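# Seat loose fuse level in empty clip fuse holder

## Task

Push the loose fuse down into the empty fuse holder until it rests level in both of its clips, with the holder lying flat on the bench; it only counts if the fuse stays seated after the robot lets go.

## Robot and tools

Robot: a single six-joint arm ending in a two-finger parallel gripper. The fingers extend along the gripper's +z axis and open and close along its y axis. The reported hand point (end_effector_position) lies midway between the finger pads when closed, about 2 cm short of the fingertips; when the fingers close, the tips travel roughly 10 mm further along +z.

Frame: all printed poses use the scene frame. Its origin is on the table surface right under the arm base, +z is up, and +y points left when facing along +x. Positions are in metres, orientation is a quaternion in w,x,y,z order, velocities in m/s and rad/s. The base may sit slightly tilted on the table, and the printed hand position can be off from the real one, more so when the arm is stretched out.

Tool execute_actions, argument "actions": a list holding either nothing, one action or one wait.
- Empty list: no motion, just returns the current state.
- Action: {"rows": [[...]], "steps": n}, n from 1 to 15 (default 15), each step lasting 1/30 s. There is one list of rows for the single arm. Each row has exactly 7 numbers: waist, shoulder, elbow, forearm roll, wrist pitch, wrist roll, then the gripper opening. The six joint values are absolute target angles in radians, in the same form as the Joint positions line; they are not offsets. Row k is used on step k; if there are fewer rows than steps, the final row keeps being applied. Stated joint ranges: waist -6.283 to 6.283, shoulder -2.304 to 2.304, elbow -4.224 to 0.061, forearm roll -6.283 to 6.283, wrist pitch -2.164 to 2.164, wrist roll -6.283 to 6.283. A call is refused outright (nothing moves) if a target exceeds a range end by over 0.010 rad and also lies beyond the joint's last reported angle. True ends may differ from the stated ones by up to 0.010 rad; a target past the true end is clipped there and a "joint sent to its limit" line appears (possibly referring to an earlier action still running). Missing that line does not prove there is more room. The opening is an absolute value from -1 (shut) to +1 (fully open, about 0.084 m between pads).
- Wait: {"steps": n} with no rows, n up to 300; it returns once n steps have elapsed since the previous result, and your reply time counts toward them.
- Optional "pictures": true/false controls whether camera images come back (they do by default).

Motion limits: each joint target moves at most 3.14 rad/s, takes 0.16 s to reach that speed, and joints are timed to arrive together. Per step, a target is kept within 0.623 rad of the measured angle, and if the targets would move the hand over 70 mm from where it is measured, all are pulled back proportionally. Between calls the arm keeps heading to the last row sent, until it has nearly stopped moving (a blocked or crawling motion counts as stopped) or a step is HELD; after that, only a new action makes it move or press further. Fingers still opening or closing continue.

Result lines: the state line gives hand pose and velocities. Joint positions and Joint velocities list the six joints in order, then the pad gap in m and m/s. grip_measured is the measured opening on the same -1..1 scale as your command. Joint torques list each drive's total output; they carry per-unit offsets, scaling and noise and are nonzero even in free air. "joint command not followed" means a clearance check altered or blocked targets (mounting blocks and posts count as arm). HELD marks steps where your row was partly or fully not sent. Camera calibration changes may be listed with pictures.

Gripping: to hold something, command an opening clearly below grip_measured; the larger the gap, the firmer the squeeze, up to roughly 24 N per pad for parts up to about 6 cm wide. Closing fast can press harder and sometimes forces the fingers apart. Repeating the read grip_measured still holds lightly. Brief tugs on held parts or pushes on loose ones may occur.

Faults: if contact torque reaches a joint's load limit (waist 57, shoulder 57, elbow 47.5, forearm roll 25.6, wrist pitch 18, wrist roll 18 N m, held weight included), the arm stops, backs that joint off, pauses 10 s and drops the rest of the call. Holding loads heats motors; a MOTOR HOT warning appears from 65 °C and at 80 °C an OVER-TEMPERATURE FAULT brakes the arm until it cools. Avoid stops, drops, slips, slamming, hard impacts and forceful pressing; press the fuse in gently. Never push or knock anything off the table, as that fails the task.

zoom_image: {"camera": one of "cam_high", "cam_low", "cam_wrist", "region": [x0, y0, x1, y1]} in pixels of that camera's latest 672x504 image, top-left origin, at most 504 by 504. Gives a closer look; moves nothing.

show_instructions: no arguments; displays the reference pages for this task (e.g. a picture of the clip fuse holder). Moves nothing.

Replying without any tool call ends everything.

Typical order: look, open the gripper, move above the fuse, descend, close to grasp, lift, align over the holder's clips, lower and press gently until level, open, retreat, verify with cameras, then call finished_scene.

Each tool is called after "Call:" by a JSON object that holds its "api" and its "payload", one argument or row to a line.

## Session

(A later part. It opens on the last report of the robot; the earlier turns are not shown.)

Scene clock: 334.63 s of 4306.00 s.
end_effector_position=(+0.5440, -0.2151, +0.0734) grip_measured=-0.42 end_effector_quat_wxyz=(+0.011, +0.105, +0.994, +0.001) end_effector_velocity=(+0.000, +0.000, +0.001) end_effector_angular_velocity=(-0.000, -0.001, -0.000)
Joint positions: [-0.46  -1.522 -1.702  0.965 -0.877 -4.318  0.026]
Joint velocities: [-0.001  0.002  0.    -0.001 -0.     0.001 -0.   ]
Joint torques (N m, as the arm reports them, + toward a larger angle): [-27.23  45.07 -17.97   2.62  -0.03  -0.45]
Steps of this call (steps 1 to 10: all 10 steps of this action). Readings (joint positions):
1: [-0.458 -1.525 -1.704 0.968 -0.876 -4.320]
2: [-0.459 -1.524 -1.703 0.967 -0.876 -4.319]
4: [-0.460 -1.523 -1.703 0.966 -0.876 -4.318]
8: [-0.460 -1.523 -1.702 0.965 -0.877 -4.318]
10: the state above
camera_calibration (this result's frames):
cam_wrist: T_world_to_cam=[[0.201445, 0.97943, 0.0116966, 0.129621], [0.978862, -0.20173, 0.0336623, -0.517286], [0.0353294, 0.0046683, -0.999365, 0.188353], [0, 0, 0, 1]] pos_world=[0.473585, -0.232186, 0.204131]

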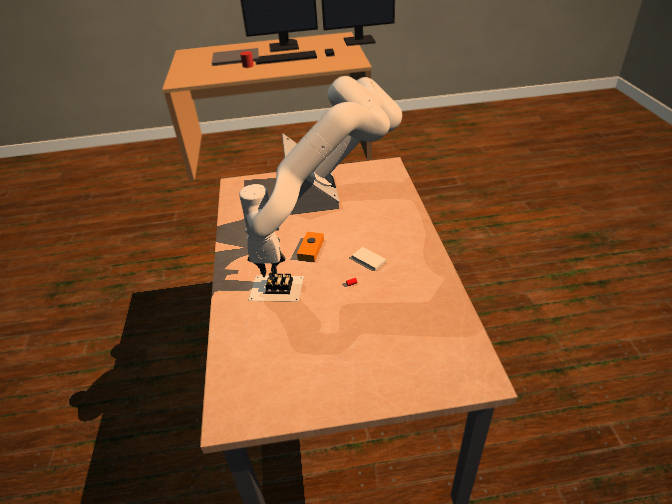

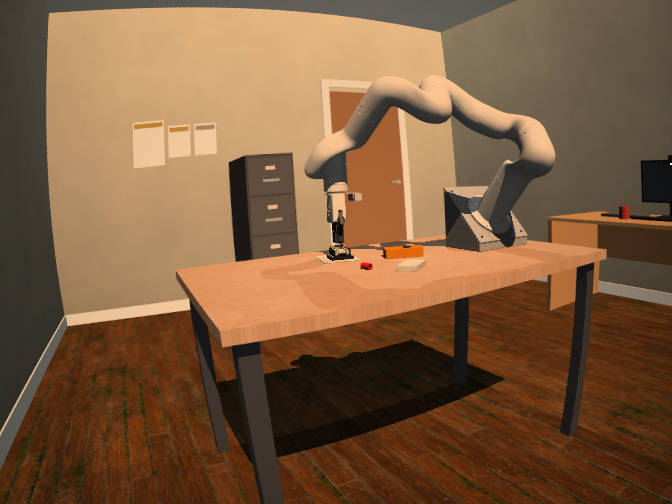

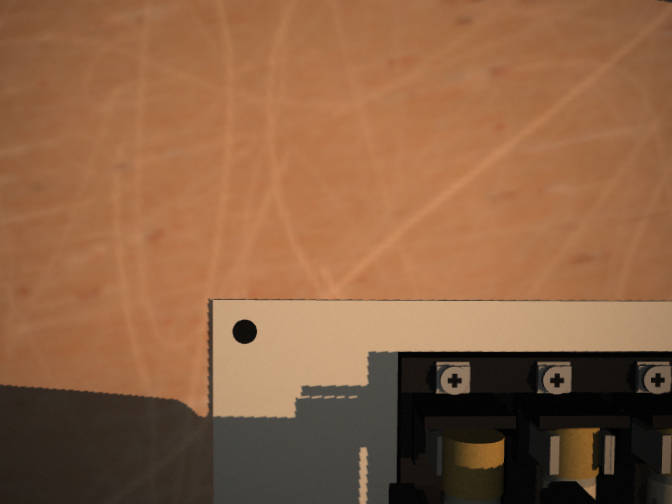

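Call:
{"api": "execute_actions", "payload": {
  "actions": [
    {"rows":[[-0.4606,-1.5215,-1.6999,0.9659,-0.8759,-4.3184,-1],[-0.4606,-1.5215,-1.6999,0.9659,-0.8759,-4.3184,-1],[-0.4606,-1.5215,-1.6999,0.9659,-0.8759,-4.3184,-1],[-0.4606,-1.5215,-1.6999,0.9659,-0.8759,-4.3184,-1],[-0.4606,-1.5215,-1.6999,0.9659,-0.8759,-4.3184,-1],[-0.4606,-1.5215,-1.6999,0.9659,-0.8759,-4.3184,-1],[-0.4606,-1.5215,-1.6999,0.9659,-0.8759,-4.3184,-1],[-0.4606,-1.5215,-1.6999,0.9659,-0.8759,-4.3184,-1],[-0.4555,-1.528,-1.7025,0.974,-0.8733,-4.323,-1],[-0.4555,-1.528,-1.7025,0.974,-0.8733,-4.323,-1],[-0.4504,-1.5347,-1.705,0.9824,-0.8708,-4.328,-1]],"steps":15}
  ],
  "pictures": false
}}

Call:
{"api": "execute_actions", "payload": {
  "actions": [
    {"rows":[[-0.447,-1.539,-1.7067,0.988,-0.869,-4.331,-1],[-0.447,-1.539,-1.7067,0.988,-0.869,-4.331,-1],[-0.447,-1.539,-1.7067,0.988,-0.869,-4.331,-1],[-0.4436,-1.5435,-1.7084,0.9934,-0.8674,-4.3344,-1],[-0.4436,-1.5435,-1.7084,0.9934,-0.8674,-4.3344,-1],[-0.4436,-1.5435,-1.7084,0.9934,-0.8674,-4.3344,-1],[-0.44,-1.548,-1.71,0.999,-0.8657,-4.3376,-1],[-0.44,-1.548,-1.71,0.999,-0.8657,-4.3376,-1],[-0.44,-1.548,-1.71,0.999,-0.8657,-4.3376,-1],[-0.4368,-1.5523,-1.7118,1.0044,-0.864,-4.3408,-1]],"steps":15}
  ],
  "pictures": false
}}

Call:
{"api": "execute_actions", "payload": {
  "actions": [
    {"rows":[[-0.4368,-1.5523,-1.7118,1.0044,-0.864,-4.3408,-1]],"steps":10}
  ]
}}

Scene clock: 356.07 s of 4306.00 s.
end_effector_position=(+0.5440, -0.2146, +0.0663) grip_measured=-1.00 end_effector_quat_wxyz=(+0.011, +0.105, +0.994, +0.001) end_effector_velocity=(+0.007, +0.004, -0.019) end_effector_angular_velocity=(+0.013, -0.012, +0.009)
Joint positions: [-0.453 -1.531 -1.703  0.978 -0.873 -4.325  0.   ]
Joint velocities: [ 0.023 -0.029 -0.021  0.045 -0.003 -0.027  0.   ]
Joint torques (N m, as the arm reports them, + toward a larger angle): [-27.41  42.57 -16.42   3.29   0.49  -0.37]
Steps of this call (steps 1 to 15: the robot went on to your last target; steps 16 to 90: nothing new was sent; then 17.93 s passed at rest; steps 91 to 105: all 15 steps of this action). Readings (joint positions):
91: [-0.461 -1.522 -1.702 0.965 -0.877 -4.318]
92: [-0.461 -1.522 -1.702 0.965 -0.877 -4.318]
94: [-0.461 -1.522 -1.701 0.965 -0.876 -4.318]
98: [-0.461 -1.522 -1.700 0.966 -0.876 -4.318]
105: the state above

Scene clock: 356.57 s of 4306.00 s.
end_effector_position=(+0.5450, -0.2144, +0.0526) grip_measured=-1.00 end_effector_quat_wxyz=(+0.012, +0.104, +0.994, +0.002) end_effector_velocity=(+0.002, -0.000, -0.002) end_effector_angular_velocity=(+0.010, -0.009, +0.003)
Joint positions: [-0.439 -1.55  -1.711  1.002 -0.865 -4.339  0.   ]
Joint velocities: [-0.001 -0.008 -0.007  0.014 -0.008 -0.013  0.   ]
Joint torques (N m, as the arm reports them, + toward a larger angle): [ -7.44  24.11 -10.88   4.98   1.1   -0.25]
Steps of this call (steps 1 to 15: all 15 steps of this action). Readings (joint positions):
1: [-0.453 -1.532 -1.704 0.979 -0.873 -4.326]
2: [-0.452 -1.532 -1.705 0.980 -0.872 -4.327]
4: [-0.451 -1.534 -1.707 0.983 -0.872 -4.329]
8: [-0.447 -1.540 -1.709 0.991 -0.869 -4.333]
15: the state above

Scene clock: 356.90 s of 4306.00 s.
end_effector_position=(+0.5452, -0.2145, +0.0522) grip_measured=-1.00 end_effector_quat_wxyz=(+0.013, +0.104, +0.994, +0.002) end_effector_velocity=(+0.000, -0.000, -0.001) end_effector_angular_velocity=(-0.003, -0.001, -0.001)
Joint positions: [-0.439 -1.551 -1.712  1.004 -0.865 -4.341  0.   ]
Joint velocities: [ 0.001 -0.     0.001  0.003  0.004 -0.     0.   ]
Joint torques (N m, as the arm reports them, + toward a larger angle): [ -2.05  17.07 -10.69   7.21   2.13  -0.47]
Steps of this call (steps 1 to 10: all 10 steps of this action). Readings (joint positions):
1: [-0.439 -1.550 -1.712 1.002 -0.866 -4.340]
2: [-0.439 -1.550 -1.712 1.002 -0.866 -4.340]
4: [-0.439 -1.550 -1.712 1.003 -0.866 -4.340]
8: [-0.439 -1.551 -1.712 1.003 -0.866 -4.341]
10: the state above
camera_calibration (this result's frames):
cam_wrist: T_world_to_cam=[[0.199995, 0.979678, 0.0152701, 0.129706], [0.978983, -0.200439, 0.0376276, -0.517607], [0.0399237, 0.00742389, -0.999175, 0.165271], [0, 0, 0, 1]] pos_world=[0.47419, -0.232046, 0.18263]

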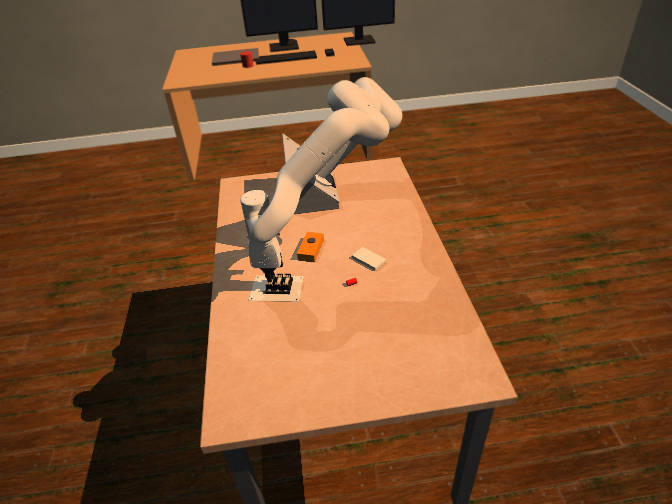

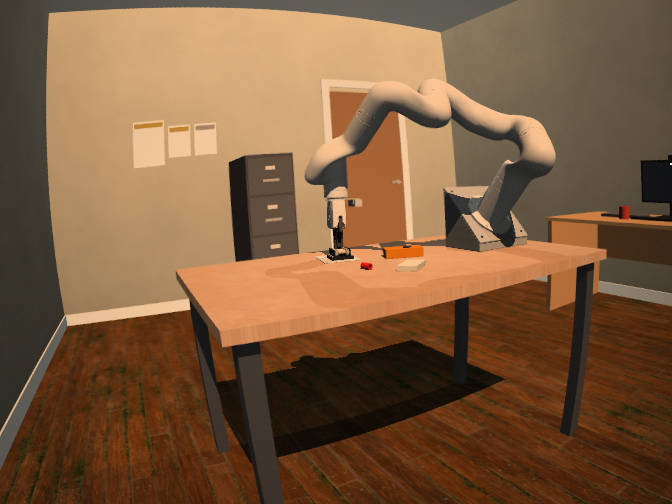

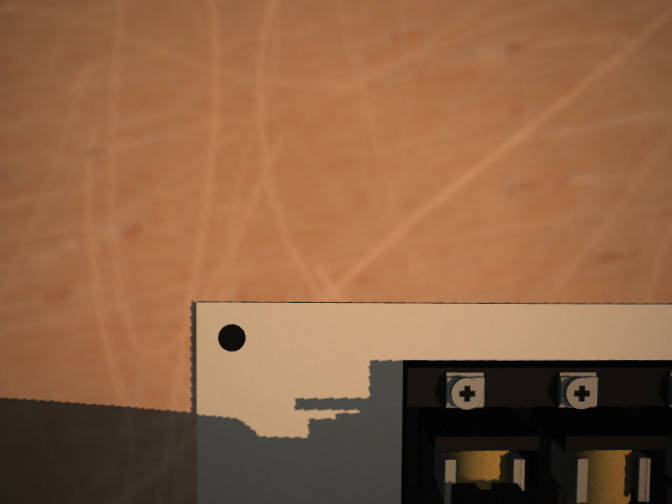

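Bottomed out. Lift and inspect.

Call:
{"api": "execute_actions", "payload": {
  "actions": [
    {"rows":[[-0.445,-1.542,-1.708,0.991,-0.868,-4.333,-1],[-0.445,-1.542,-1.708,0.991,-0.868,-4.333,-1],[-0.4606,-1.5215,-1.6999,0.9659,-0.8759,-4.3184,-1],[-0.4606,-1.5215,-1.6999,0.9659,-0.8759,-4.3184,-1],[-0.4606,-1.5215,-1.6999,0.9659,-0.8759,-4.3184,-1],[-0.47,-1.526,-1.75,0.93,-0.906,-4.29,-1],[-0.47,-1.526,-1.75,0.93,-0.906,-4.29,-1],[-0.48,-1.531,-1.8,0.9,-0.936,-4.26,-1],[-0.48,-1.531,-1.8,0.9,-0.936,-4.26,-1],[-0.49,-1.536,-1.85,0.87,-0.966,-4.225,-1],[-0.49,-1.536,-1.85,0.87,-0.966,-4.225,-1],[-0.5,-1.541,-1.9,0.84,-0.996,-4.18,-1],[-0.5,-1.541,-1.9,0.84,-0.996,-4.18,-1],[-0.5071,-1.5459,-1.9371,0.8111,-1.0207,-4.14,-1]],"steps":15}
  ],
  "pictures": false
}}

Call:
{"api": "execute_actions", "payload": {
  "actions": [
    {"rows":[[-0.5071,-1.5459,-1.9371,0.8111,-1.0207,-4.14,-1]],"steps":15}
  ]
}}

Call:
{"api": "zoom_image", "payload": {
  "camera": "cam_wrist",
  "region": [360,150,660,400]
}}

Scene clock: 367.70 s of 4306.00 s.
end_effector_position=(+0.5804, -0.2233, +0.1202) grip_measured=-1.00 end_effector_quat_wxyz=(+0.015, +0.094, +0.995, +0.003) end_effector_velocity=(+0.146, -0.036, +0.237) end_effector_angular_velocity=(-0.009, -0.002, -0.019)
Joint positions: [-0.488 -1.537 -1.846  0.874 -0.962 -4.222  0.   ]
Joint velocities: [-0.141 -0.059 -0.671 -0.443 -0.417  0.558  0.   ]
Joint torques (N m, as the arm reports them, + toward a larger angle): [-29.39  43.69 -18.04   3.17  -0.17  -0.58]
Steps of this call (steps 1 to 15: the robot went on to your last target; steps 16 to 90: nothing new was sent; then 7.30 s passed at rest; steps 91 to 105: all 15 steps of this action). Readings (joint positions):
91: [-0.439 -1.550 -1.712 1.004 -0.864 -4.341]
92: [-0.439 -1.550 -1.711 1.003 -0.864 -4.340]
94: [-0.441 -1.546 -1.709 0.997 -0.864 -4.335]
98: [-0.456 -1.533 -1.714 0.966 -0.878 -4.316]
105: the state above

Scene clock: 368.20 s of 4306.00 s.
end_effector_position=(+0.5969, -0.2280, +0.1518) grip_measured=-1.00 end_effector_quat_wxyz=(+0.012, +0.099, +0.995, +0.001) end_effector_velocity=(+0.002, -0.000, +0.003) end_effector_angular_velocity=(-0.002, -0.000, +0.001)
Joint positions: [-0.507 -1.546 -1.936  0.812 -1.02  -4.141  0.   ]
Joint velocities: [-0.001 -0.    -0.008 -0.004 -0.003  0.005  0.   ]
Joint torques (N m, as the arm reports them, + toward a larger angle): [-28.77  46.74 -19.49   2.75  -0.17  -0.4 ]
Steps of this call (steps 1 to 15: all 15 steps of this action). Readings (joint positions):
1: [-0.493 -1.538 -1.868 0.859 -0.976 -4.203]
2: [-0.497 -1.540 -1.887 0.847 -0.987 -4.187]
4: [-0.502 -1.542 -1.912 0.829 -1.004 -4.164]
8: [-0.506 -1.545 -1.930 0.816 -1.017 -4.146]
15: the state above
camera_calibration (this result's frames):
cam_wrist: T_world_to_cam=[[0.190065, 0.981688, 0.0128284, 0.137919], [0.981041, -0.190412, 0.0360956, -0.573346], [0.0378773, 0.00572471, -0.999266, 0.263604], [0, 0, 0, 1]] pos_world=[0.526277, -0.246075, 0.282336]

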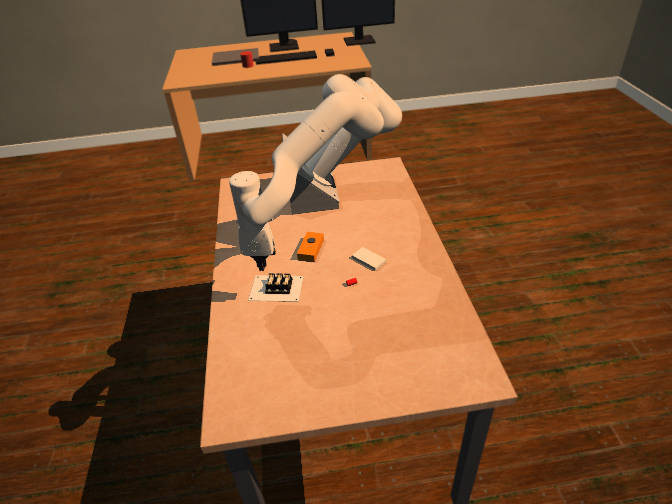

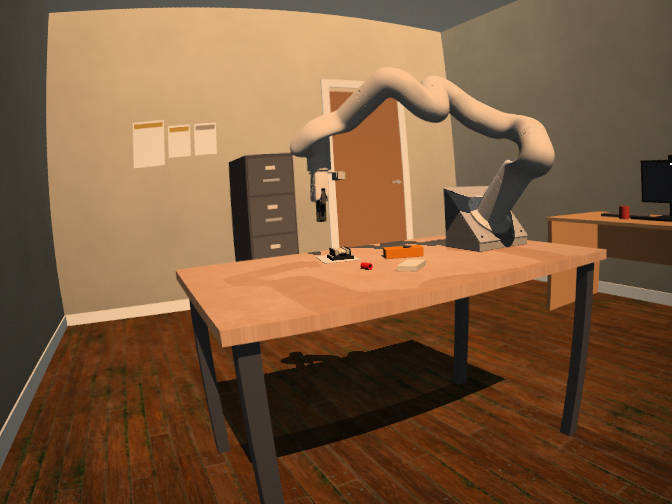

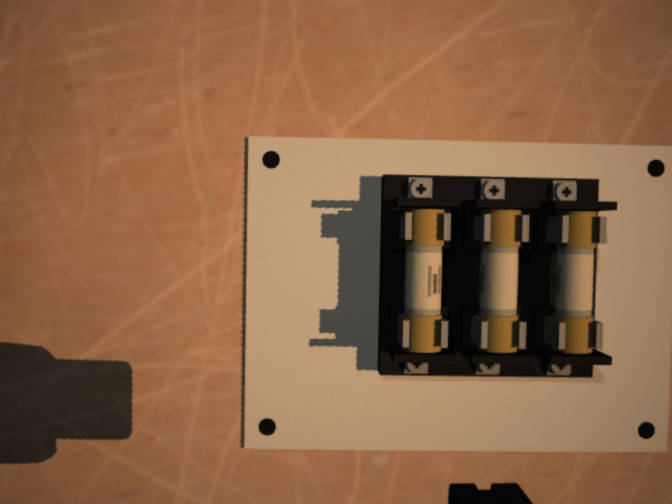

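Region (360, 150, 660, 400) of cam_wrist's 672x504 image, scaled by 1.680, with more detail than that image has.

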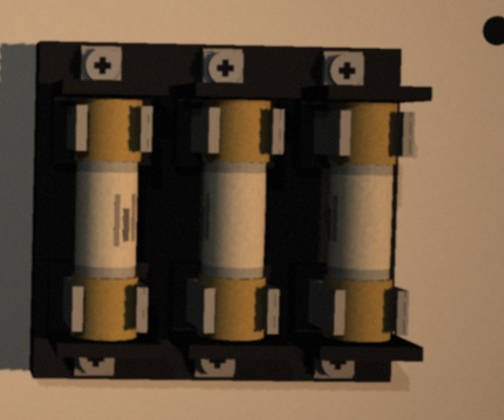

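Call:
{"api": "finished_scene", "payload": {
  "scene": 2
}}

The scene is finished: the task was done.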